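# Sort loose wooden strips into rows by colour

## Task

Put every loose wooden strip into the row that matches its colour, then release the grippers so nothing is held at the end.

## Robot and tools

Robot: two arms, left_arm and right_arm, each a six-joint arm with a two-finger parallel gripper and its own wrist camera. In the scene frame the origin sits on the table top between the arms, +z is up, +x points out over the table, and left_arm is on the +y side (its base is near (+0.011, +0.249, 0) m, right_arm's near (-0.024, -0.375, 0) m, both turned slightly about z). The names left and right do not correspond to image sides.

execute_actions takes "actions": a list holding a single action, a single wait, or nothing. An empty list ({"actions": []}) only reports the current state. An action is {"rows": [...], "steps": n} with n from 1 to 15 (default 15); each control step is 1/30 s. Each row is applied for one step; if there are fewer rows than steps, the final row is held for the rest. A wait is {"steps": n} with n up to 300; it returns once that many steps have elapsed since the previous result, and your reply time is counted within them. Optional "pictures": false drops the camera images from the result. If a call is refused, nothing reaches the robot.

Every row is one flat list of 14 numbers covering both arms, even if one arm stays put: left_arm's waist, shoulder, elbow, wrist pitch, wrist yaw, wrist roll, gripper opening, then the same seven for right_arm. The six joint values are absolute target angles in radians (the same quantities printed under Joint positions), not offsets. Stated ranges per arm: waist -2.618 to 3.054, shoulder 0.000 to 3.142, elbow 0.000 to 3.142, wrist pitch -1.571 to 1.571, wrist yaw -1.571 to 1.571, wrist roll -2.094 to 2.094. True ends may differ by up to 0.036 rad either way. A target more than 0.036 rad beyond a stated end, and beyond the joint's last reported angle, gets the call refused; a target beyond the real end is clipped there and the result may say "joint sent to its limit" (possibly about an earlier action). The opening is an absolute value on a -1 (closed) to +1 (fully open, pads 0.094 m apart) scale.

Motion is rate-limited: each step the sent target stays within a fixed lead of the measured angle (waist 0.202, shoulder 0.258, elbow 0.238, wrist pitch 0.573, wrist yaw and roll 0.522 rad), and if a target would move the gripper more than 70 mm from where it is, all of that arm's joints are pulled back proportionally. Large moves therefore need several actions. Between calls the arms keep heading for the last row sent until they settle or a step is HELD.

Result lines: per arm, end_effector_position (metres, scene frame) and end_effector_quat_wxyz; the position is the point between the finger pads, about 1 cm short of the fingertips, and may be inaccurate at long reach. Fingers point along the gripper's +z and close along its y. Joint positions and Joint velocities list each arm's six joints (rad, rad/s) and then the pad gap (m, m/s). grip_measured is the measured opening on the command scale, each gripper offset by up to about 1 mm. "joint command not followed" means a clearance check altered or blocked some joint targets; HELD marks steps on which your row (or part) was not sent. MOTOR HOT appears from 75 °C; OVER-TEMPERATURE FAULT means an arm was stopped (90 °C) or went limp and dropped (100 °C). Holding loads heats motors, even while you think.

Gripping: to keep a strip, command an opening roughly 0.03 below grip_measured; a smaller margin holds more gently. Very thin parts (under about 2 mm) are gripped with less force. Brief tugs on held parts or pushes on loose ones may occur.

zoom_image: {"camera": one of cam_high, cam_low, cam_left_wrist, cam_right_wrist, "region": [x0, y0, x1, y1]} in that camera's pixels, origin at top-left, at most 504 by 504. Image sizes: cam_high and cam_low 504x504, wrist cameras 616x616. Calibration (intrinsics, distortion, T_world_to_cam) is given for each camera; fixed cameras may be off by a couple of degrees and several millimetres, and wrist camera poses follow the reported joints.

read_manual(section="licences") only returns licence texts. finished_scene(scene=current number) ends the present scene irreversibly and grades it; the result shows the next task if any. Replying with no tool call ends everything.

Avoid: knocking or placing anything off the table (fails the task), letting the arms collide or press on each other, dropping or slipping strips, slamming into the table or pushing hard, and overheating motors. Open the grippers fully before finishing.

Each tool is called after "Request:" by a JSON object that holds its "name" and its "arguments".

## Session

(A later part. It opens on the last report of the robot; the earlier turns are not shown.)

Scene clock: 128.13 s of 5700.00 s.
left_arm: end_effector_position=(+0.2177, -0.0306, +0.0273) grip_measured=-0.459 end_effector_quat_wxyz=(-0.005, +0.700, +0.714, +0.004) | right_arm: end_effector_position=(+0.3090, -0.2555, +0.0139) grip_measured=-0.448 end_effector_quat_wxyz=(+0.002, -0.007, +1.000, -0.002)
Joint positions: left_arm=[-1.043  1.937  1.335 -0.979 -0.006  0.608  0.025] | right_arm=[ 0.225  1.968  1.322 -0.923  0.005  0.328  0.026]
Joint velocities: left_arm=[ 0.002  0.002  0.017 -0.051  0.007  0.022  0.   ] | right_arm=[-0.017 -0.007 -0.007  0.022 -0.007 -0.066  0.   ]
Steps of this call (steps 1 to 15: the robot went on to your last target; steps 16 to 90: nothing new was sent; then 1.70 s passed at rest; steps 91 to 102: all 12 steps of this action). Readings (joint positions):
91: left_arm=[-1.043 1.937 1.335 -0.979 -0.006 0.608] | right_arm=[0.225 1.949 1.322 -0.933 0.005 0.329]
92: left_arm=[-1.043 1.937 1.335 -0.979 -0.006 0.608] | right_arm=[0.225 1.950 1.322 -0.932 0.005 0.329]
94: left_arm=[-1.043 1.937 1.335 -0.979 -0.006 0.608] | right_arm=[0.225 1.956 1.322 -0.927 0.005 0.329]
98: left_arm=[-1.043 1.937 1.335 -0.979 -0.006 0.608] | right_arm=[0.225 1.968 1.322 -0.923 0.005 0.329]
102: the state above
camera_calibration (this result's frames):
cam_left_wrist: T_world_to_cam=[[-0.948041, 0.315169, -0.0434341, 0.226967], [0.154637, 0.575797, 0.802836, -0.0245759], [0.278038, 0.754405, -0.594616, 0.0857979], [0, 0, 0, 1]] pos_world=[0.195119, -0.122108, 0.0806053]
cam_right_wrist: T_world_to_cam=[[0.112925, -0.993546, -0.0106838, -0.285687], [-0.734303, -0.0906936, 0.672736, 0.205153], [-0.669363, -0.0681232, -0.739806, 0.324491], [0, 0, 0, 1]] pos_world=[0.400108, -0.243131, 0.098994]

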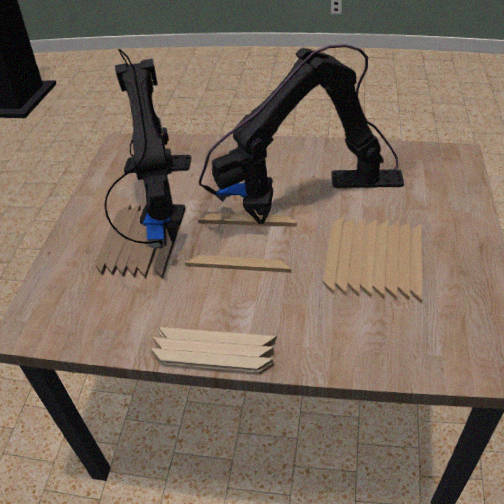

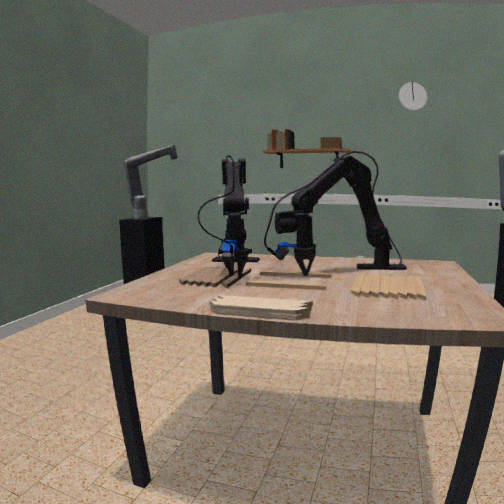

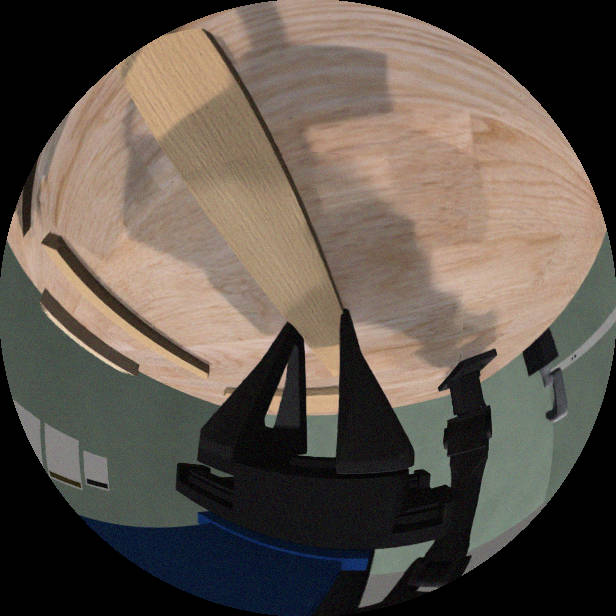

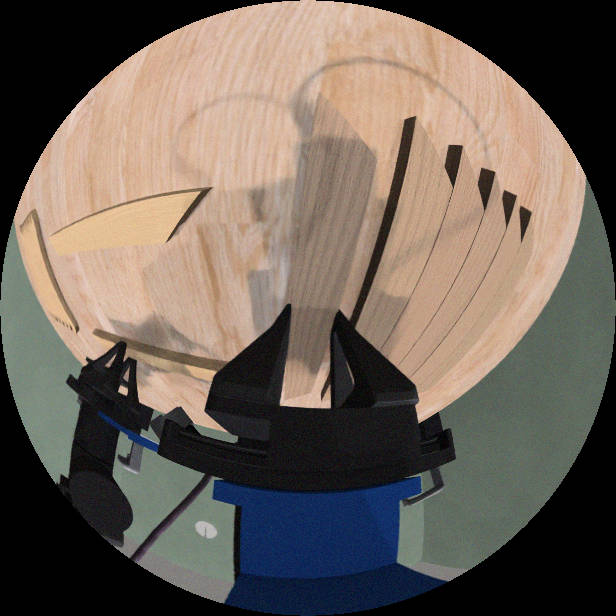

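Request:
{"name": "execute_actions", "arguments": {"actions": [{"rows":[[-1.036,1.91,1.34,-0.99,0,0.615,-0.5,0.22,1.965,1.325,-0.92,0,0.325,-0.42],[-1.036,1.895,1.35,-1.01,0,0.615,-0.5,0.22,1.965,1.33,-0.92,0,0.325,-0.36],[-1.036,1.88,1.36,-1.03,0,0.615,-0.5,0.22,1.965,1.335,-0.93,0,0.325,-0.3],[-1.036,1.865,1.365,-1.05,0,0.615,-0.5,0.22,1.965,1.345,-0.95,0,0.325,-0.29],[-1.036,1.85,1.365,-1.065,0,0.6,-0.5,0.22,1.965,1.355,-0.97,0,0.325,-0.29],[-1.03,1.835,1.365,-1.075,0,0.58,-0.5,0.22,1.965,1.368,-0.99,0,0.325,-0.29],[-1.02,1.82,1.36,-1.075,0,0.55,-0.5,0.22,1.965,1.381,-1.01,0,0.325,-0.29],[-1.0,1.808,1.35,-1.075,0,0.51,-0.5,0.22,1.965,1.394,-1.03,0,0.325,-0.29],[-0.98,1.797,1.34,-1.075,0,0.46,-0.5,0.22,1.965,1.407,-1.045,0,0.325,-0.29],[-0.95,1.787,1.33,-1.075,0,0.41,-0.5,0.22,1.965,1.42,-1.055,0,0.325,-0.29],[-0.92,1.777,1.32,-1.075,0,0.35,-0.5,0.22,1.965,1.433,-1.06,0,0.325,-0.29],[-0.89,1.768,1.31,-1.075,0,0.29,-0.5,0.22,1.965,1.446,-1.06,0,0.325,-0.29],[-0.855,1.759,1.3,-1.075,0,0.23,-0.5,0.22,1.965,1.455,-1.06,0,0.325,-0.29],[-0.82,1.75,1.29,-1.075,0,0.17,-0.5,0.22,1.965,1.46,-1.06,0,0.325,-0.29],[-0.785,1.742,1.28,-1.075,0,0.11,-0.5,0.22,1.965,1.46,-1.06,0,0.325,-0.29]],"steps":15}], "pictures": false}}

Request:
{"name": "execute_actions", "arguments": {"actions": [{"rows":[[-0.75,1.734,1.27,-1.075,0,0.05,-0.5,0.23,1.965,1.46,-1.05,0,0.34,-0.29],[-0.715,1.726,1.26,-1.075,0,-0.01,-0.5,0.24,1.965,1.46,-1.04,0,0.35,-0.4],[-0.68,1.718,1.25,-1.075,0,-0.07,-0.5,0.25,1.965,1.46,-1.03,0,0.36,-0.55],[-0.645,1.711,1.24,-1.075,0,-0.13,-0.5,0.26,1.965,1.46,-1.02,0,0.37,-0.7],[-0.61,1.704,1.23,-1.075,0,-0.19,-0.5,0.27,1.965,1.46,-1.01,0,0.38,-0.85],[-0.58,1.698,1.22,-1.075,0,-0.24,-0.5,0.28,1.965,1.46,-1.0,0,0.39,-0.97],[-0.555,1.693,1.212,-1.075,0,-0.28,-0.5,0.29,1.965,1.46,-1.0,0,0.4,-0.97],[-0.535,1.689,1.205,-1.075,0,-0.31,-0.5,0.3,1.965,1.46,-1.0,0,0.41,-0.97],[-0.518,1.686,1.2,-1.075,0,-0.335,-0.5,0.308,1.965,1.45,-1.0,0,0.42,-0.97],[-0.505,1.683,1.195,-1.075,0,-0.35,-0.5,0.314,1.965,1.43,-0.98,0,0.42,-0.97],[-0.496,1.683,1.192,-1.075,0,-0.35,-0.5,0.314,1.965,1.415,-0.96,0,0.42,-0.97],[-0.49,1.683,1.192,-1.075,0,-0.35,-0.5,0.314,1.965,1.4,-0.94,0,0.42,-0.97],[-0.49,1.683,1.192,-1.075,0,-0.35,-0.5,0.314,1.965,1.385,-0.92,0,0.42,-0.97]],"steps":15}], "pictures": false}}

Request:
{"name": "execute_actions", "arguments": {"actions": [{"steps":9}]}}

Scene clock: 157.33 s of 5700.00 s.
left_arm: end_effector_position=(+0.2553, +0.0206, +0.0746) grip_measured=-0.459 end_effector_quat_wxyz=(+0.028, +0.515, +0.857, -0.006) | right_arm: end_effector_position=(+0.3189, -0.2519, +0.0397) grip_measured=-0.293 end_effector_quat_wxyz=(+0.004, -0.007, +1.000, -0.001)
Joint positions: left_arm=[-0.858  1.777  1.319 -1.056 -0.001  0.325  0.025] | right_arm=[ 0.225  1.968  1.43  -1.027  0.005  0.328  0.033]
Joint velocities: left_arm=[ 1.111 -0.242 -0.256 -0.037 -0.022 -1.429 -0.   ] | right_arm=[-0.012  0.007  0.188 -0.066  0.066 -0.037 -0.001]
Steps of this call (steps 1 to 15: the robot went on to your last target; steps 16 to 90: nothing new was sent; then 25.70 s passed at rest; steps 91 to 105: all 15 steps of this action). Readings (joint positions):
91: left_arm=[-1.043 1.937 1.335 -0.979 -0.006 0.608] | right_arm=[0.225 1.968 1.322 -0.923 0.005 0.328]
92: left_arm=[-1.043 1.936 1.335 -0.980 -0.006 0.608] | right_arm=[0.225 1.968 1.322 -0.923 0.005 0.328]
94: left_arm=[-1.043 1.927 1.335 -0.994 -0.006 0.608] | right_arm=[0.225 1.968 1.322 -0.924 0.005 0.328]
98: left_arm=[-1.037 1.871 1.335 -1.037 -0.006 0.582] | right_arm=[0.225 1.968 1.343 -0.967 0.005 0.328]
105: the state above

Scene clock: 157.83 s of 5700.00 s.
left_arm: end_effector_position=(+0.2874, +0.1389, +0.0640) grip_measured=-0.459 end_effector_quat_wxyz=(-0.005, +0.047, +0.999, +0.005) | right_arm: end_effector_position=(+0.3110, -0.2193, +0.0328) grip_measured=-0.967 end_effector_quat_wxyz=(+0.017, -0.015, +1.000, +0.006)
Joint positions: left_arm=[-0.489  1.714  1.203 -1.073 -0.007 -0.295  0.025] | right_arm=[ 0.314  1.968  1.401 -0.969  0.003  0.402  0.002]
Joint velocities: left_arm=[-0.007 -0.012  0.002  0.022  0.081 -0.315 -0.002] | right_arm=[-0.017 -0.007 -0.252  0.168  0.022  0.095 -0.001]
Steps of this call (steps 1 to 15: all 15 steps of this action). Readings (joint positions):
1: left_arm=[-0.819 1.769 1.309 -1.056 -0.002 0.273] | right_arm=[0.225 1.968 1.436 -1.027 0.005 0.329]
2: left_arm=[-0.779 1.763 1.298 -1.056 -0.002 0.220] | right_arm=[0.226 1.968 1.438 -1.027 0.005 0.331]
4: left_arm=[-0.703 1.752 1.274 -1.056 -0.004 0.109] | right_arm=[0.232 1.968 1.438 -1.027 0.005 0.340]
8: left_arm=[-0.572 1.732 1.230 -1.061 -0.006 -0.106] | right_arm=[0.270 1.968 1.438 -1.024 0.005 0.368]
15: the state above

Scene clock: 158.13 s of 5700.00 s.
left_arm: end_effector_position=(+0.2874, +0.1388, +0.0640) grip_measured=-0.459 end_effector_quat_wxyz=(-0.005, +0.026, +1.000, +0.005) | right_arm: end_effector_position=(+0.3129, -0.2185, +0.0302) grip_measured=-0.967 end_effector_quat_wxyz=(+0.022, -0.011, +1.000, +0.008)
Joint positions: left_arm=[-0.489  1.714  1.203 -1.073 -0.006 -0.336  0.025] | right_arm=[ 0.314  1.968  1.39  -0.945  0.003  0.41   0.002]
Joint velocities: left_arm=[ 0.022 -0.002  0.012  0.037  0.007 -0.095 -0.   ] | right_arm=[ 0.002 -0.017  0.007  0.007 -0.051 -0.022 -0.   ]
Steps of this call (steps 1 to 9: the robot went on to your last target). Readings (joint positions):
1: left_arm=[-0.489 1.714 1.203 -1.073 -0.006 -0.304] | right_arm=[0.314 1.968 1.395 -0.965 0.003 0.404]
2: left_arm=[-0.489 1.714 1.203 -1.073 -0.006 -0.312] | right_arm=[0.314 1.968 1.392 -0.962 0.003 0.405]
4: left_arm=[-0.489 1.714 1.203 -1.073 -0.006 -0.323] | right_arm=[0.314 1.968 1.390 -0.957 0.003 0.407]
8: left_arm=[-0.489 1.714 1.203 -1.073 -0.006 -0.335] | right_arm=[0.314 1.968 1.390 -0.947 0.003 0.410]
9: the state above
camera_calibration (this result's frames):
cam_left_wrist: T_world_to_cam=[[-0.383227, -0.922076, -0.0539732, 0.251324], [-0.564291, 0.187465, 0.804011, 0.0980993], [-0.731241, 0.338575, -0.59216, 0.30803], [0, 0, 0, 1]] pos_world=[0.376915, 0.109058, 0.117095]
cam_right_wrist: T_world_to_cam=[[0.121334, -0.992241, -0.027117, -0.25103], [-0.760456, -0.110479, 0.639923, 0.205241], [-0.637953, -0.0570231, -0.767961, 0.335127], [0, 0, 0, 1]] pos_world=[0.400331, -0.207298, 0.119218]

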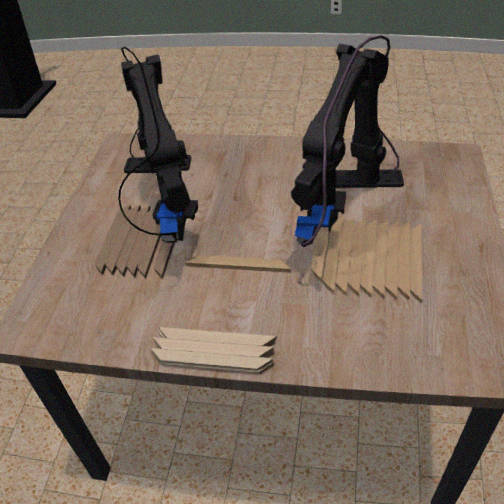

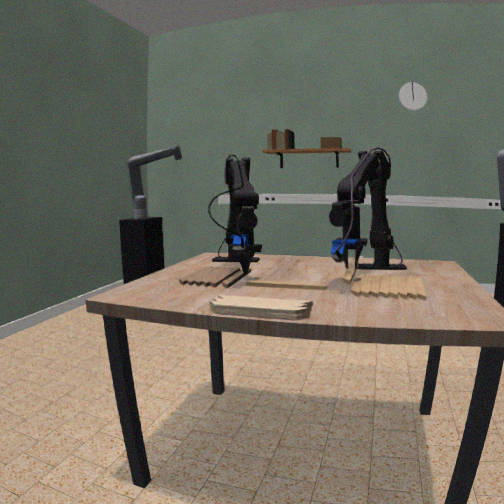

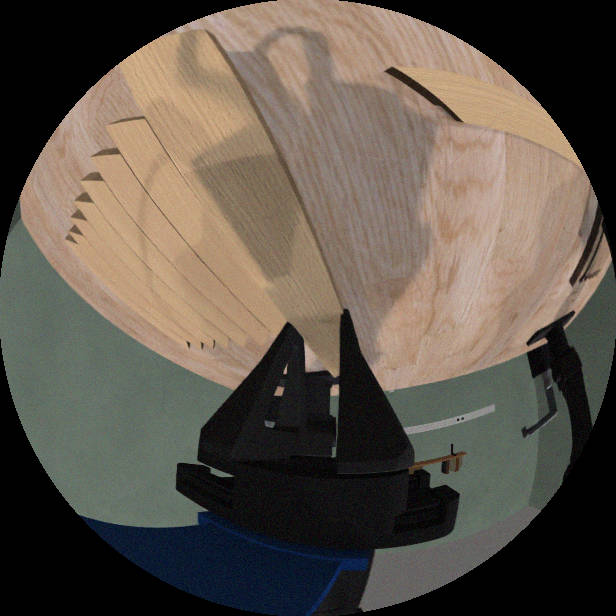

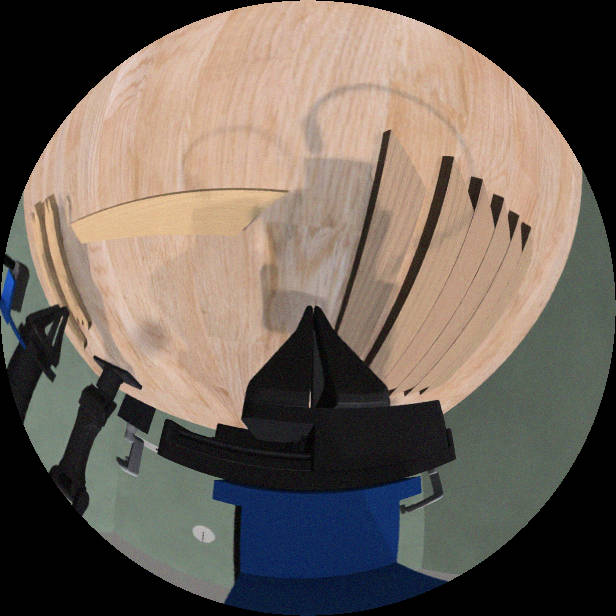

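Request:
{"name": "execute_actions", "arguments": {"actions": [{"rows":[[-0.5,1.71,1.19,-1.05,0,-0.36,-0.5,0.314,1.965,1.37,-0.91,0,0.42,-0.97],[-0.51,1.717,1.182,-1.03,0,-0.37,-0.5,0.31,1.965,1.355,-0.895,0,0.42,-0.97],[-0.52,1.724,1.174,-1.01,0,-0.37,-0.5,0.306,1.965,1.34,-0.88,0,0.41,-0.97],[-0.522,1.73,1.166,-0.995,0,-0.37,-0.5,0.302,1.965,1.328,-0.875,0,0.4,-0.97],[-0.522,1.735,1.158,-0.98,0,-0.37,-0.5,0.298,1.965,1.32,-0.875,0,0.39,-0.97],[-0.522,1.74,1.15,-0.965,0,-0.37,-0.5,0.294,1.965,1.32,-0.875,0,0.385,-0.97],[-0.522,1.744,1.142,-0.95,0,-0.37,-0.5,0.29,1.965,1.32,-0.875,0,0.38,-0.97],[-0.522,1.748,1.134,-0.94,0,-0.37,-0.5,0.286,1.965,1.32,-0.885,0,0.375,-0.97],[-0.522,1.751,1.126,-0.93,0,-0.37,-0.5,0.281,1.965,1.32,-0.9,0,0.37,-0.97],[-0.522,1.753,1.119,-0.928,0,-0.37,-0.5,0.276,1.965,1.32,-0.91,0,0.365,-0.97],[-0.522,1.753,1.113,-0.928,0,-0.37,-0.5,0.271,1.965,1.32,-0.92,0,0.36,-0.97],[-0.522,1.753,1.113,-0.928,0,-0.37,-0.5,0.266,1.965,1.32,-0.925,0,0.355,-0.97],[-0.522,1.753,1.113,-0.928,0,-0.37,-0.5,0.261,1.965,1.32,-0.93,0,0.35,-0.97],[-0.522,1.753,1.113,-0.928,0,-0.37,-0.5,0.256,1.965,1.32,-0.935,0,0.345,-0.97],[-0.522,1.753,1.113,-0.928,0,-0.37,-0.5,0.25,1.965,1.32,-0.94,0,0.345,-0.97]],"steps":15}], "pictures": false}}

Request:
{"name": "execute_actions", "arguments": {"actions": [{"steps":8}]}}

Scene clock: 165.47 s of 5700.00 s.
left_arm: end_effector_position=(+0.2817, +0.1320, +0.0347) grip_measured=-0.459 end_effector_quat_wxyz=(-0.009, +0.027, +1.000, +0.006) | right_arm: end_effector_position=(+0.3062, -0.2399, +0.0143) grip_measured=-0.967 end_effector_quat_wxyz=(+0.006, -0.008, +1.000, +0.001)
Joint positions: left_arm=[-0.517  1.748  1.12  -0.964 -0.004 -0.361  0.025] | right_arm=[ 0.267  1.968  1.323 -0.913  0.002  0.369  0.002]
Joint velocities: left_arm=[-0.007 -0.017 -0.012  0.007  0.051 -0.037  0.   ] | right_arm=[-0.173 -0.012 -0.012 -0.066 -0.051 -0.125 -0.001]
Steps of this call (steps 1 to 30: the robot went on to your last target; steps 31 to 90: nothing new was sent; then 3.83 s passed at rest; steps 91 to 105: all 15 steps of this action). Readings (joint positions):
91: left_arm=[-0.489 1.714 1.203 -1.073 -0.006 -0.344] | right_arm=[0.314 1.968 1.388 -0.939 0.003 0.411]
92: left_arm=[-0.490 1.714 1.202 -1.070 -0.006 -0.348] | right_arm=[0.314 1.968 1.384 -0.933 0.003 0.411]
94: left_arm=[-0.499 1.714 1.193 -1.052 -0.006 -0.353] | right_arm=[0.314 1.968 1.364 -0.915 0.003 0.411]
98: left_arm=[-0.516 1.723 1.162 -1.007 -0.004 -0.358] | right_arm=[0.305 1.968 1.326 -0.907 0.003 0.399]
105: the state above

Scene clock: 165.73 s of 5700.00 s.
left_arm: end_effector_position=(+0.2847, +0.1306, +0.0346) grip_measured=-0.459 end_effector_quat_wxyz=(-0.003, +0.027, +1.000, +0.003) | right_arm: end_effector_position=(+0.3056, -0.2445, +0.0143) grip_measured=-0.967 end_effector_quat_wxyz=(+0.002, -0.009, +1.000, -0.000)
Joint positions: left_arm=[-0.517  1.748  1.12  -0.95  -0.004 -0.362  0.025] | right_arm=[ 0.256  1.968  1.323 -0.922  0.002  0.357  0.002]
Joint velocities: left_arm=[-0.012 -0.012 -0.002  0.037  0.037 -0.022  0.001] | right_arm=[ 0.017 -0.002  0.002  0.037 -0.037 -0.066  0.001]
Steps of this call (steps 1 to 8: the robot went on to your last target). Readings (joint positions):
1: left_arm=[-0.517 1.748 1.120 -0.962 -0.004 -0.362] | right_arm=[0.263 1.968 1.323 -0.915 0.002 0.366]
2: left_arm=[-0.517 1.748 1.120 -0.960 -0.004 -0.362] | right_arm=[0.259 1.968 1.323 -0.917 0.002 0.364]
4: left_arm=[-0.517 1.748 1.120 -0.954 -0.004 -0.362] | right_arm=[0.256 1.968 1.323 -0.920 0.002 0.360]
8: the state above
camera_calibration (this result's frames):
cam_left_wrist: T_world_to_cam=[[-0.384346, -0.921707, -0.0522991, 0.241444], [-0.568094, 0.191477, 0.800379, 0.122441], [-0.7277, 0.337333, -0.597209, 0.290801], [0, 0, 0, 1]] pos_world=[0.373972, 0.101, 0.0882969]
cam_right_wrist: T_world_to_cam=[[0.1156, -0.993198, -0.0139274, -0.275113], [-0.734913, -0.0949541, 0.67148, 0.202614], [-0.668236, -0.067388, -0.740891, 0.323108], [0, 0, 0, 1]] pos_world=[0.39662, -0.232229, 0.0995053]

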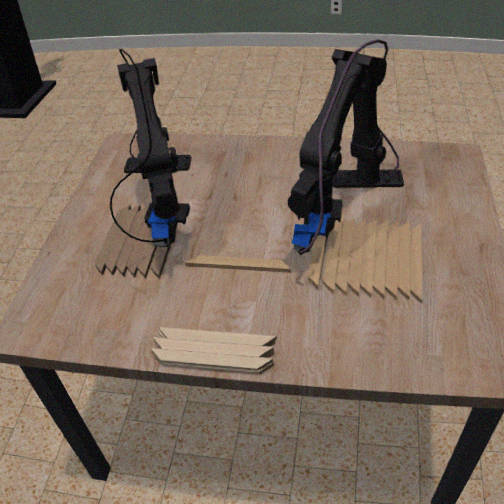

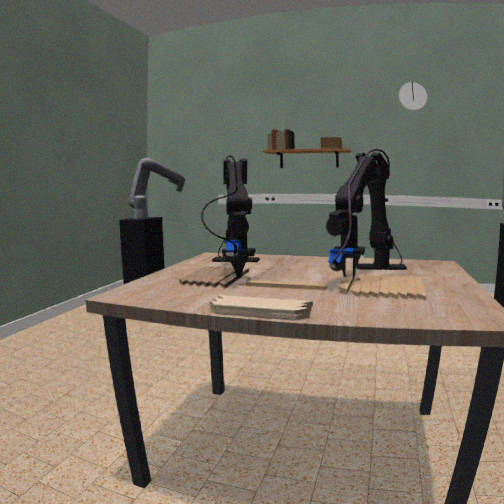

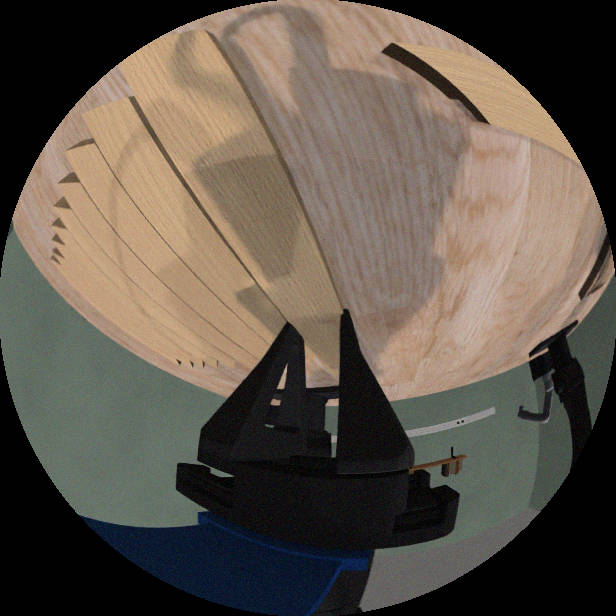

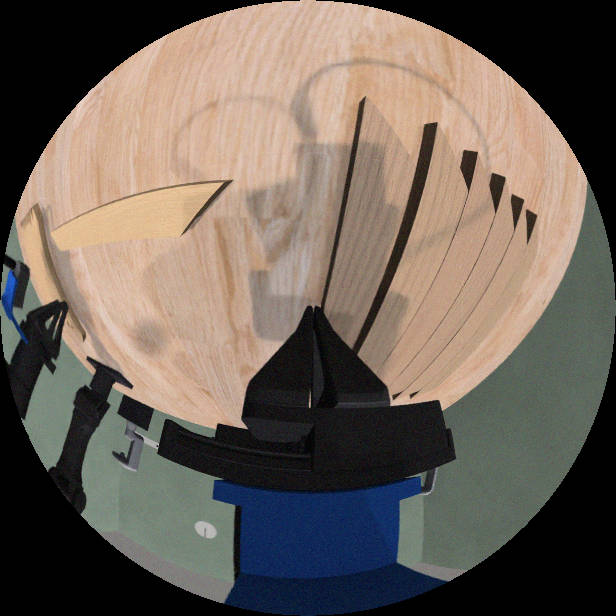

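Request:
{"name": "execute_actions", "arguments": {"actions": [{"rows":[[-0.522,1.757,1.11,-0.92,0,-0.37,-0.5,0.246,1.965,1.32,-0.942,0,0.34,-0.97],[-0.522,1.76,1.105,-0.91,0,-0.37,-0.5,0.242,1.965,1.32,-0.944,0,0.335,-0.97],[-0.522,1.763,1.1,-0.9,0,-0.37,-0.5,0.238,1.965,1.32,-0.946,0,0.33,-0.97],[-0.522,1.766,1.096,-0.895,0,-0.37,-0.5,0.234,1.965,1.32,-0.948,0,0.326,-0.97],[-0.522,1.768,1.093,-0.895,0,-0.37,-0.5,0.231,1.965,1.32,-0.95,0,0.326,-0.97],[-0.522,1.768,1.093,-0.895,0,-0.37,-0.5,0.228,1.965,1.32,-0.95,0,0.326,-0.97]],"steps":15}]}}

Request:
{"name": "zoom_image", "arguments": {"camera": "cam_high", "region": [270, 200, 450, 320]}}

Scene clock: 170.80 s of 5700.00 s.
left_arm: end_effector_position=(+0.2873, +0.1295, +0.0310) grip_measured=-0.459 end_effector_quat_wxyz=(+0.005, +0.027, +1.000, -0.000) | right_arm: end_effector_position=(+0.3058, -0.2517, +0.0143) grip_measured=-0.967 end_effector_quat_wxyz=(-0.003, -0.009, +1.000, -0.001)
Joint positions: left_arm=[-0.517  1.748  1.104 -0.917 -0.004 -0.363  0.025] | right_arm=[ 0.236  1.968  1.323 -0.932  0.001  0.336  0.002]
Joint velocities: left_arm=[ 0.012  0.012 -0.002 -0.007 -0.007  0.007  0.001] | right_arm=[ 0.002  0.007 -0.002 -0.051  0.037  0.037  0.   ]
Steps of this call (steps 1 to 30: the robot went on to your last target; steps 31 to 90: nothing new was sent; then 1.57 s passed at rest; steps 91 to 105: all 15 steps of this action). Readings (joint positions):
91: left_arm=[-0.517 1.748 1.120 -0.947 -0.004 -0.363] | right_arm=[0.256 1.968 1.323 -0.923 0.002 0.353]
92: left_arm=[-0.517 1.748 1.120 -0.945 -0.004 -0.363] | right_arm=[0.256 1.968 1.323 -0.923 0.002 0.351]
94: left_arm=[-0.517 1.748 1.118 -0.935 -0.004 -0.363] | right_arm=[0.253 1.968 1.323 -0.925 0.002 0.346]
98: left_arm=[-0.517 1.748 1.107 -0.921 -0.004 -0.363] | right_arm=[0.239 1.968 1.323 -0.931 0.002 0.340]
105: the state above
camera_calibration (this result's frames):
cam_left_wrist: T_world_to_cam=[[-0.383157, -0.922222, -0.0519254, 0.240909], [-0.580933, 0.196893, 0.789779, 0.130366], [-0.718128, 0.332775, -0.61119, 0.28918], [0, 0, 0, 1]] pos_world=[0.375708, 0.100272, 0.0862926]
cam_right_wrist: T_world_to_cam=[[0.116229, -0.993136, -0.013075, -0.282416], [-0.728433, -0.0941842, 0.678612, 0.200191], [-0.675186, -0.06935, -0.734381, 0.324302], [0, 0, 0, 1]] pos_world=[0.397615, -0.239132, 0.098617]

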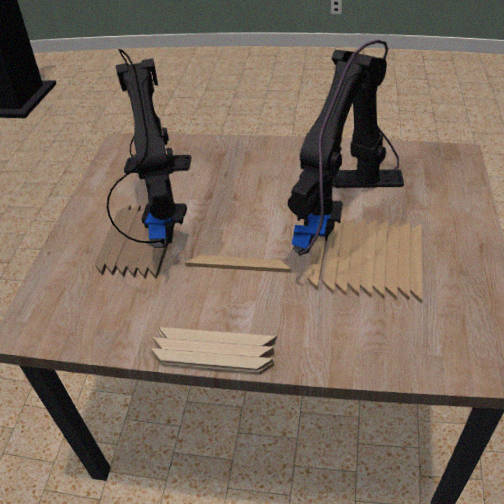

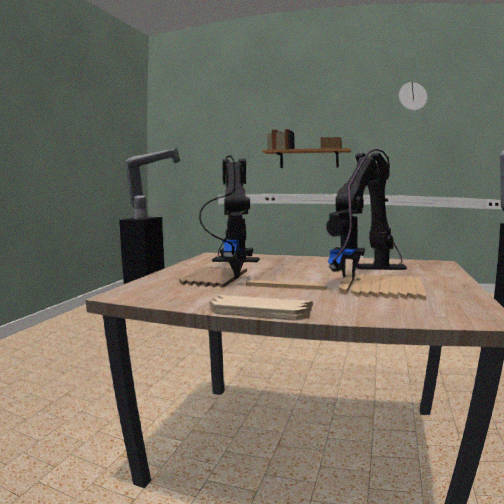

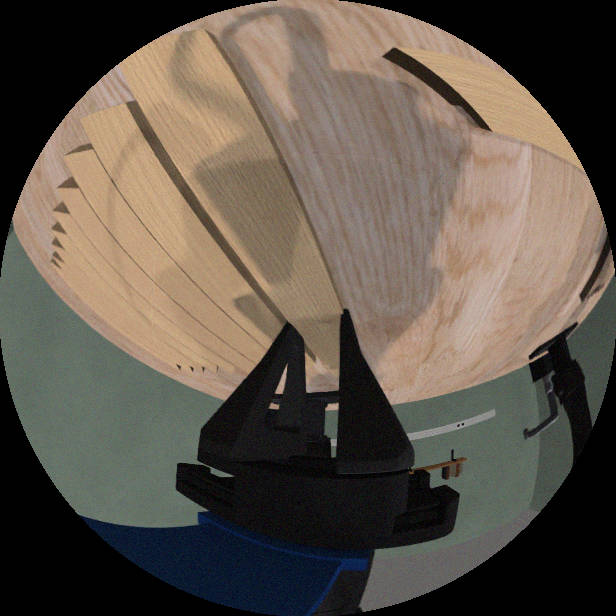

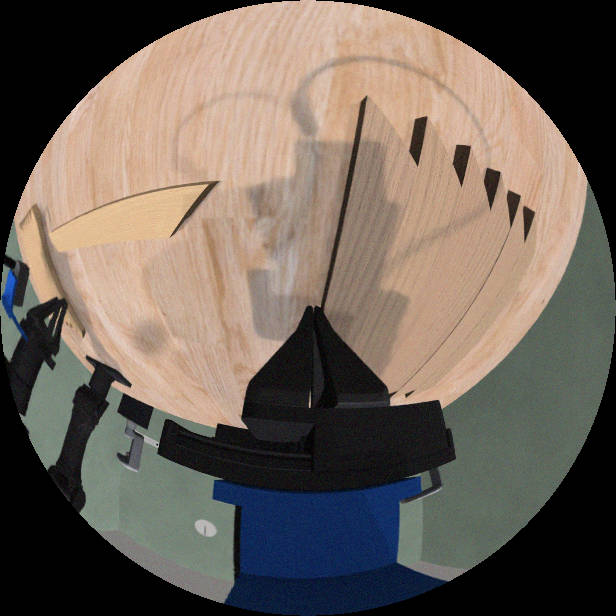

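Region (270, 200, 450, 320) of cam_high's 504x504 image, scaled by 2.800, with more detail than that image has.

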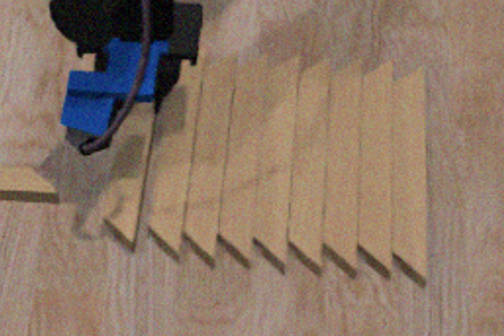

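Request:
{"name": "execute_actions", "arguments": {"actions": [{"rows":[[-0.528,1.755,1.09,-0.885,0,-0.375,-0.5,0.24,1.96,1.33,-0.95,0,0.326,-0.97],[-0.533,1.755,1.086,-0.875,0,-0.38,-0.5,0.25,1.95,1.34,-0.95,0,0.326,-0.97],[-0.537,1.755,1.082,-0.868,0,-0.38,-0.5,0.258,1.94,1.345,-0.95,0,0.326,-0.97],[-0.537,1.755,1.078,-0.865,0,-0.38,-0.5,0.262,1.925,1.35,-0.96,0,0.326,-0.97],[-0.537,1.755,1.074,-0.865,0,-0.38,-0.5,0.262,1.91,1.35,-0.97,0,0.326,-0.97],[-0.537,1.755,1.071,-0.865,0,-0.38,-0.5,0.262,1.89,1.35,-0.99,0,0.326,-0.97],[-0.537,1.755,1.071,-0.865,0,-0.38,-0.5,0.262,1.87,1.35,-1.01,0,0.326,-0.97],[-0.537,1.755,1.071,-0.865,0,-0.38,-0.5,0.26,1.85,1.35,-1.03,0,0.326,-0.97],[-0.537,1.755,1.071,-0.865,0,-0.38,-0.5,0.255,1.83,1.35,-1.05,0,0.326,-0.97],[-0.537,1.755,1.071,-0.865,0,-0.38,-0.5,0.24,1.81,1.35,-1.07,0,0.326,-0.97],[-0.537,1.755,1.071,-0.865,0,-0.38,-0.5,0.22,1.79,1.35,-1.09,0,0.326,-0.97],[-0.537,1.755,1.071,-0.865,0,-0.38,-0.5,0.2,1.77,1.35,-1.11,0,0.326,-0.97],[-0.537,1.755,1.071,-0.865,0,-0.38,-0.5,0.18,1.75,1.35,-1.13,0,0.326,-0.97],[-0.537,1.755,1.071,-0.865,0,-0.38,-0.5,0.165,1.735,1.35,-1.14,0,0.326,-0.97],[-0.537,1.755,1.071,-0.865,0,-0.38,-0.5,0.155,1.725,1.35,-1.15,0,0.326,-0.97]],"steps":15}]}}

Request:
{"name": "zoom_image", "arguments": {"camera": "cam_high", "region": [270, 200, 450, 320]}}

Scene clock: 180.13 s of 5700.00 s.
left_arm: end_effector_position=(+0.2850, +0.1262, +0.0260) grip_measured=-0.459 end_effector_quat_wxyz=(+0.008, +0.029, +1.000, -0.001) | right_arm: end_effector_position=(+0.2914, -0.2722, +0.0783) grip_measured=-0.967 end_effector_quat_wxyz=(+0.026, +0.011, +1.000, +0.009)
Joint positions: left_arm=[-0.53   1.748  1.082 -0.89  -0.004 -0.372  0.025] | right_arm=[ 0.192  1.768  1.323 -1.072 -0.001  0.333  0.002]
Joint velocities: left_arm=[ 0.022  0.002  0.022 -0.037  0.007  0.022 -0.   ] | right_arm=[-0.593 -0.53  -0.007 -0.447 -0.022 -0.037  0.001]
Steps of this call (steps 1 to 15: the robot went on to your last target; steps 16 to 90: nothing new was sent; then 5.83 s passed at rest; steps 91 to 105: all 15 steps of this action). Readings (joint positions):
91: left_arm=[-0.517 1.748 1.104 -0.914 -0.004 -0.363] | right_arm=[0.236 1.968 1.323 -0.932 0.001 0.335]
92: left_arm=[-0.517 1.748 1.104 -0.912 -0.004 -0.365] | right_arm=[0.237 1.968 1.323 -0.932 0.001 0.335]
94: left_arm=[-0.522 1.748 1.100 -0.901 -0.004 -0.368] | right_arm=[0.242 1.967 1.323 -0.934 0.001 0.335]
98: left_arm=[-0.530 1.748 1.085 -0.890 -0.004 -0.371] | right_arm=[0.255 1.927 1.323 -0.965 0.001 0.335]
105: the state above
camera_calibration (this result's frames):
cam_left_wrist: T_world_to_cam=[[-0.386755, -0.920734, -0.0516553, 0.237499], [-0.584199, 0.201282, 0.786255, 0.134085], [-0.713535, 0.334265, -0.615739, 0.284175], [0, 0, 0, 1]] pos_world=[0.372955, 0.0966941, 0.0818208]
cam_right_wrist: T_world_to_cam=[[0.0764765, -0.996648, -0.0290408, -0.288378], [-0.769228, -0.077507, 0.634257, 0.164212], [-0.634382, -0.0261667, -0.772577, 0.363045], [0, 0, 0, 1]] pos_world=[0.378679, -0.265185, 0.167953]

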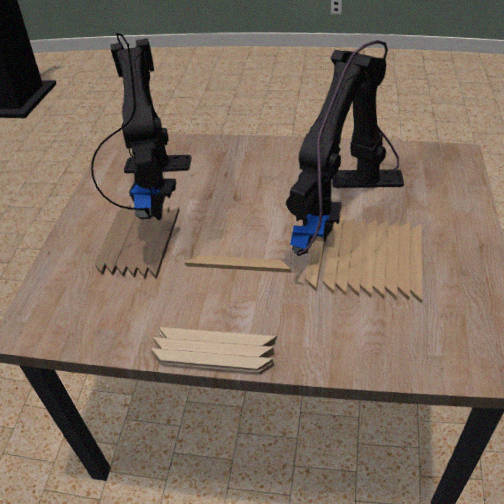

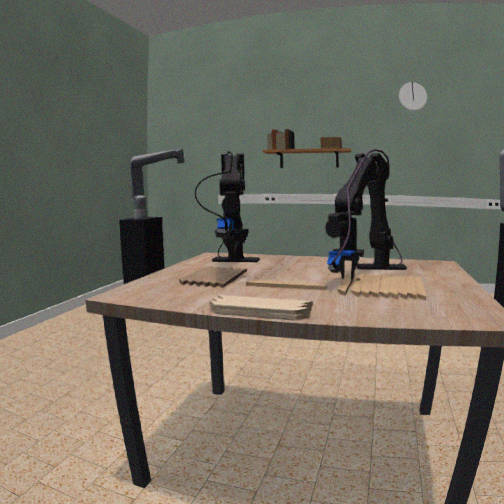

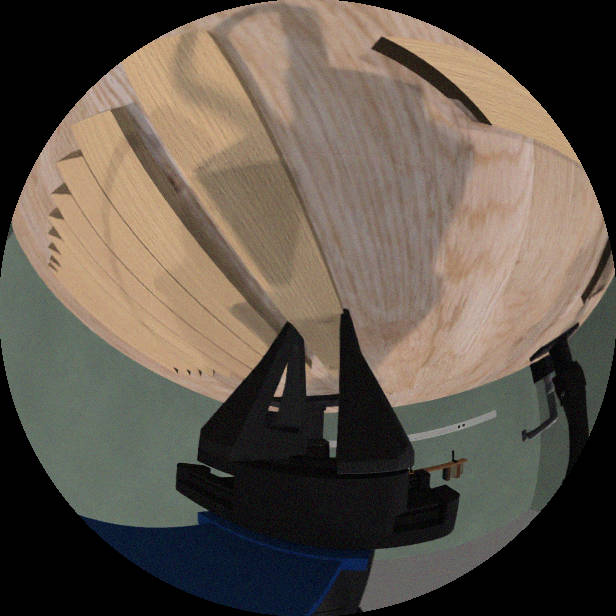

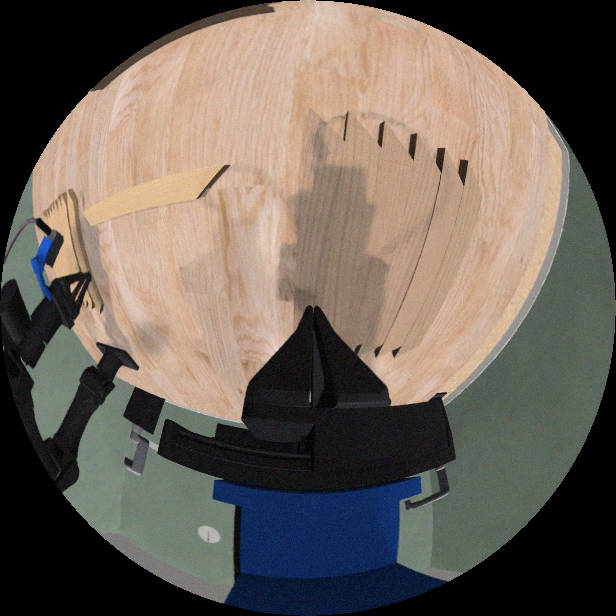

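Region (270, 200, 450, 320) of cam_high's 504x504 image, scaled by 2.800, with more detail than that image has.

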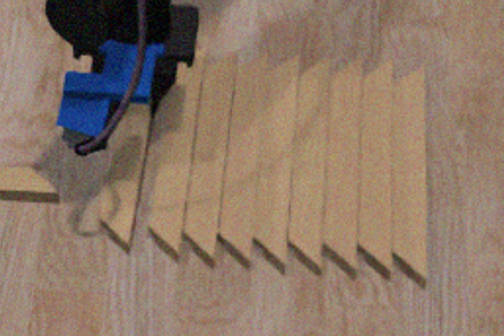

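Request:
{"name": "execute_actions", "arguments": {"actions": [{"rows":[[-0.533,1.745,1.085,-0.89,0,-0.375,-0.44,0.14,1.72,1.35,-1.15,0,0.326,-0.9],[-0.533,1.735,1.095,-0.9,0,-0.375,-0.38,0.12,1.71,1.35,-1.16,0,0.326,-0.8],[-0.533,1.725,1.105,-0.915,0,-0.375,-0.33,0.1,1.7,1.35,-1.17,0,0.326,-0.7],[-0.533,1.72,1.115,-0.935,0,-0.375,-0.31,0.08,1.69,1.35,-1.18,0,0.326,-0.6],[-0.533,1.715,1.125,-0.955,0,-0.375,-0.31,0.06,1.68,1.35,-1.19,0,0.326,-0.5],[-0.533,1.71,1.138,-0.975,0,-0.375,-0.31,0.045,1.67,1.35,-1.2,0,0.326,-0.5],[-0.533,1.705,1.151,-0.995,0,-0.375,-0.31,0.03,1.67,1.35,-1.2,0,0.326,-0.5],[-0.533,1.7,1.165,-1.015,0,-0.375,-0.31,0.02,1.67,1.35,-1.2,0,0.326,-0.5],[-0.533,1.7,1.18,-1.035,0,-0.375,-0.31,0.02,1.67,1.35,-1.2,0,0.326,-0.5],[-0.533,1.7,1.2,-1.055,0,-0.375,-0.31,0.02,1.67,1.35,-1.2,0,0.326,-0.5],[-0.535,1.71,1.23,-1.075,0,-0.36,-0.31,0.02,1.67,1.35,-1.2,0,0.326,-0.5],[-0.54,1.725,1.265,-1.095,0,-0.33,-0.31,0.02,1.67,1.35,-1.2,0,0.326,-0.5],[-0.55,1.745,1.305,-1.11,0,-0.28,-0.28,0.02,1.67,1.35,-1.2,0,0.326,-0.5],[-0.56,1.77,1.35,-1.125,0,-0.22,-0.24,0.02,1.67,1.35,-1.2,0,0.326,-0.5],[-0.57,1.8,1.395,-1.14,0,-0.15,-0.2,0.02,1.67,1.35,-1.2,0,0.326,-0.5]],"steps":15}], "pictures": false}}

Request:
{"name": "execute_actions", "arguments": {"actions": [{"rows":[[-0.582,1.83,1.445,-1.155,0,-0.08,-0.1,0.02,1.67,1.35,-1.2,0,0.326,-0.5],[-0.594,1.863,1.495,-1.17,0,-0.01,0,0.02,1.67,1.35,-1.2,0,0.326,-0.5],[-0.606,1.896,1.545,-1.185,0,0.06,0.1,0.02,1.67,1.35,-1.2,0,0.326,-0.5],[-0.618,1.93,1.595,-1.2,0,0.13,0.2,0.02,1.67,1.35,-1.2,0,0.326,-0.5],[-0.63,1.963,1.645,-1.215,0,0.2,0.2,0.02,1.67,1.35,-1.2,0,0.326,-0.5],[-0.642,1.996,1.695,-1.23,0,0.27,0.2,0.02,1.67,1.35,-1.2,0,0.326,-0.5],[-0.654,2.03,1.745,-1.245,0,0.34,0.2,0.02,1.67,1.35,-1.2,0,0.326,-0.5],[-0.666,2.063,1.795,-1.26,0,0.41,0.2,0.02,1.67,1.35,-1.2,0,0.326,-0.5],[-0.678,2.096,1.845,-1.275,0,0.48,0.2,0.02,1.67,1.35,-1.2,0,0.326,-0.5],[-0.69,2.13,1.895,-1.29,0,0.55,0.2,0.02,1.67,1.35,-1.2,0,0.326,-0.5],[-0.702,2.163,1.945,-1.305,0,0.62,0.2,0.02,1.67,1.35,-1.2,0,0.326,-0.5],[-0.714,2.196,1.995,-1.32,0,0.69,0.2,0.02,1.67,1.35,-1.2,0,0.326,-0.5],[-0.726,2.23,2.04,-1.335,0,0.75,0.2,0.02,1.67,1.35,-1.2,0,0.326,-0.5],[-0.736,2.26,2.08,-1.35,0,0.8,0.2,0.02,1.67,1.35,-1.2,0,0.326,-0.5],[-0.745,2.287,2.115,-1.36,0,0.85,0.2,0.02,1.67,1.35,-1.2,0,0.326,-0.5]],"steps":15}], "pictures": false}}

Request:
{"name": "execute_actions", "arguments": {"actions": [{"rows":[[-0.752,2.31,2.145,-1.37,0,0.88,0.2,0.02,1.67,1.35,-1.2,0,0.326,-0.5],[-0.758,2.33,2.17,-1.38,0,0.905,0.2,0.02,1.67,1.35,-1.2,0,0.326,-0.5],[-0.762,2.345,2.185,-1.385,0,0.918,0.2,0.02,1.67,1.35,-1.2,0,0.326,-0.5],[-0.765,2.356,2.195,-1.385,0,0.918,0.2,0.02,1.67,1.35,-1.2,0,0.326,-0.5],[-0.765,2.363,2.2,-1.385,0,0.918,0.2,0.02,1.67,1.35,-1.2,0,0.326,-0.5]],"steps":15}]}}

Request:
{"name": "zoom_image", "arguments": {"camera": "cam_low", "region": [240, 230, 380, 310]}}

Scene clock: 197.07 s of 5700.00 s.
left_arm: end_effector_position=(+0.3015, +0.1153, +0.0753) grip_measured=-0.219 end_effector_quat_wxyz=(+0.012, +0.070, +0.997, -0.003) | right_arm: end_effector_position=(+0.2816, -0.3314, +0.1025) grip_measured=-0.503 end_effector_quat_wxyz=(+0.014, +0.098, +0.995, +0.004)
Joint positions: left_arm=[-0.539  1.751  1.292 -1.087 -0.004 -0.298  0.037] | right_arm=[ 0.018  1.691  1.332 -1.183 -0.001  0.333  0.023]
Joint velocities: left_arm=[-0.227  0.325  1.331 -0.505 -0.037  0.93   0.034] | right_arm=[ 0.007 -0.007  0.012 -0.037  0.007  0.037  0.001]
Steps of this call (steps 1 to 30: the robot went on to your last target; steps 31 to 90: nothing new was sent; then 13.43 s passed at rest; steps 91 to 105: all 15 steps of this action). Readings (joint positions):
91: left_arm=[-0.530 1.748 1.082 -0.890 -0.004 -0.372] | right_arm=[0.151 1.735 1.332 -1.136 -0.000 0.333]
92: left_arm=[-0.530 1.748 1.082 -0.890 -0.004 -0.372] | right_arm=[0.149 1.735 1.332 -1.138 -0.001 0.333]
94: left_arm=[-0.530 1.748 1.082 -0.896 -0.004 -0.372] | right_arm=[0.129 1.734 1.332 -1.144 -0.002 0.333]
98: left_arm=[-0.530 1.746 1.109 -0.953 -0.004 -0.372] | right_arm=[0.049 1.708 1.332 -1.167 -0.003 0.333]
105: the state above

Scene clock: 197.57 s of 5700.00 s.
left_arm: end_effector_position=(+0.3827, -0.0127, +0.0885) grip_measured=+0.198 end_effector_quat_wxyz=(+0.041, +0.569, +0.821, +0.001) | right_arm: end_effector_position=(+0.2808, -0.3315, +0.1025) grip_measured=-0.503 end_effector_quat_wxyz=(+0.012, +0.098, +0.995, +0.004)
Joint positions: left_arm=[-0.72   2.232  2.028 -1.284 -0.004  0.593  0.056] | right_arm=[ 0.018  1.691  1.332 -1.186 -0.001  0.333  0.023]
Joint velocities: left_arm=[-0.315  0.847  1.155 -0.315 -0.022  1.766 -0.001] | right_arm=[ 0.012  0.012  0.012 -0.066  0.051 -0.051 -0.   ]
Steps of this call (steps 1 to 15: all 15 steps of this action). Readings (joint positions):
1: left_arm=[-0.548 1.767 1.341 -1.104 -0.004 -0.258] | right_arm=[0.018 1.691 1.332 -1.184 -0.001 0.333]
2: left_arm=[-0.559 1.788 1.394 -1.118 -0.004 -0.213] | right_arm=[0.018 1.691 1.332 -1.184 -0.001 0.333]
4: left_arm=[-0.583 1.846 1.500 -1.140 -0.004 -0.108] | right_arm=[0.018 1.691 1.332 -1.186 -0.001 0.333]
8: left_arm=[-0.636 1.988 1.699 -1.187 -0.004 0.136] | right_arm=[0.018 1.691 1.332 -1.186 -0.001 0.333]
15: the state above

Scene clock: 198.07 s of 5700.00 s.
left_arm: end_effector_position=(+0.3752, -0.0348, +0.0677) grip_measured=+0.198 end_effector_quat_wxyz=(+0.004, +0.706, +0.709, +0.003) | right_arm: end_effector_position=(+0.2808, -0.3315, +0.1025) grip_measured=-0.503 end_effector_quat_wxyz=(+0.012, +0.098, +0.995, +0.004)
Joint positions: left_arm=[-0.768  2.361  2.167 -1.368 -0.005  0.899  0.056] | right_arm=[ 0.018  1.691  1.332 -1.186 -0.001  0.333  0.023]
Joint velocities: left_arm=[0.007 0.012 0.012 0.037 0.051 0.022 0.   ] | right_arm=[-0.022 -0.012  0.002 -0.037 -0.051 -0.022  0.002]
Steps of this call (steps 1 to 15: all 15 steps of this action). Readings (joint positions):
1: left_arm=[-0.730 2.260 2.066 -1.295 -0.004 0.648] | right_arm=[0.018 1.691 1.332 -1.186 -0.001 0.333]
2: left_arm=[-0.740 2.284 2.098 -1.306 -0.004 0.698] | right_arm=[0.018 1.691 1.332 -1.186 -0.001 0.333]
4: left_arm=[-0.757 2.323 2.144 -1.323 -0.004 0.775] | right_arm=[0.018 1.691 1.332 -1.186 -0.001 0.333]
8: left_arm=[-0.769 2.358 2.167 -1.346 -0.004 0.856] | right_arm=[0.018 1.691 1.332 -1.186 -0.001 0.333]
15: the state above
camera_calibration (this result's frames):
cam_left_wrist: T_world_to_cam=[[-0.942174, 0.329986, -0.0584581, 0.378689], [0.155149, 0.584119, 0.796702, -0.0783699], [0.297047, 0.741562, -0.601539, 0.0620599], [0, 0, 0, 1]] pos_world=[0.350515, -0.125206, 0.121906]
cam_right_wrist: T_world_to_cam=[[-0.0975324, -0.994976, -0.0225856, -0.297295], [-0.752246, 0.0588422, 0.656249, 0.174293], [-0.651624, 0.0809955, -0.754206, 0.411917], [0, 0, 0, 1]] pos_world=[0.37053, -0.33942, 0.189576]

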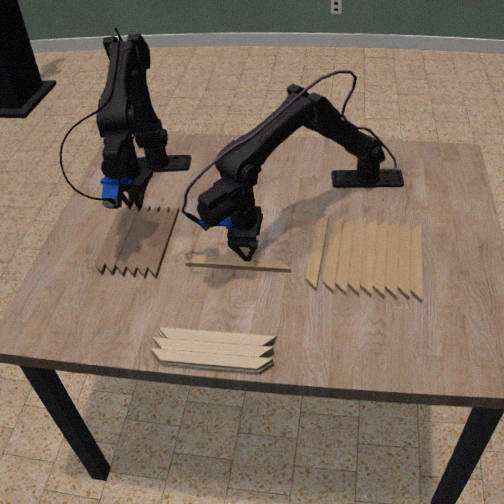

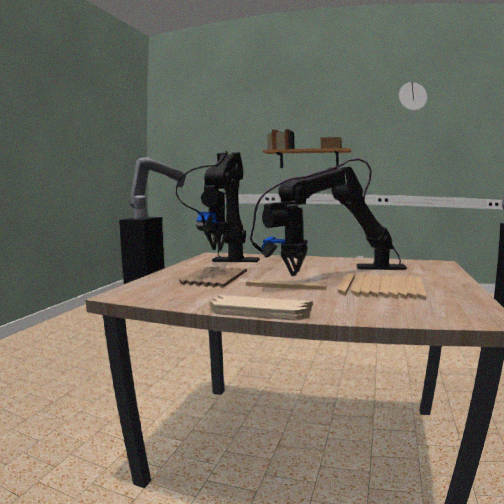

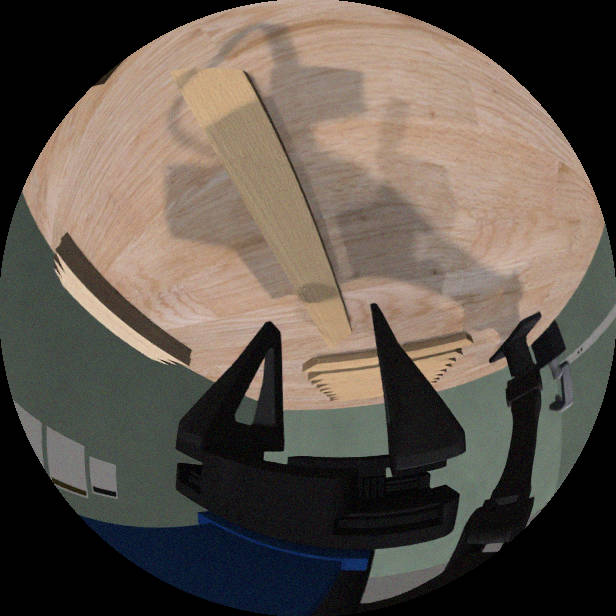

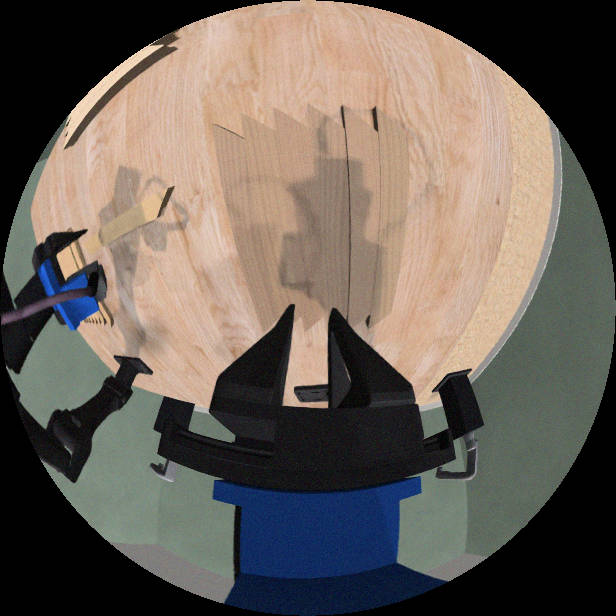

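Region (240, 230, 380, 310) of cam_low's 504x504 image, scaled by 3.600, with more detail than that image has; it fills the top 288 rows of this view, and the rest is white.

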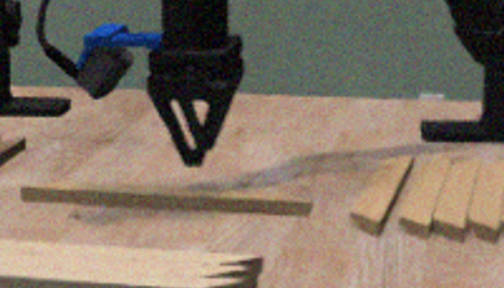

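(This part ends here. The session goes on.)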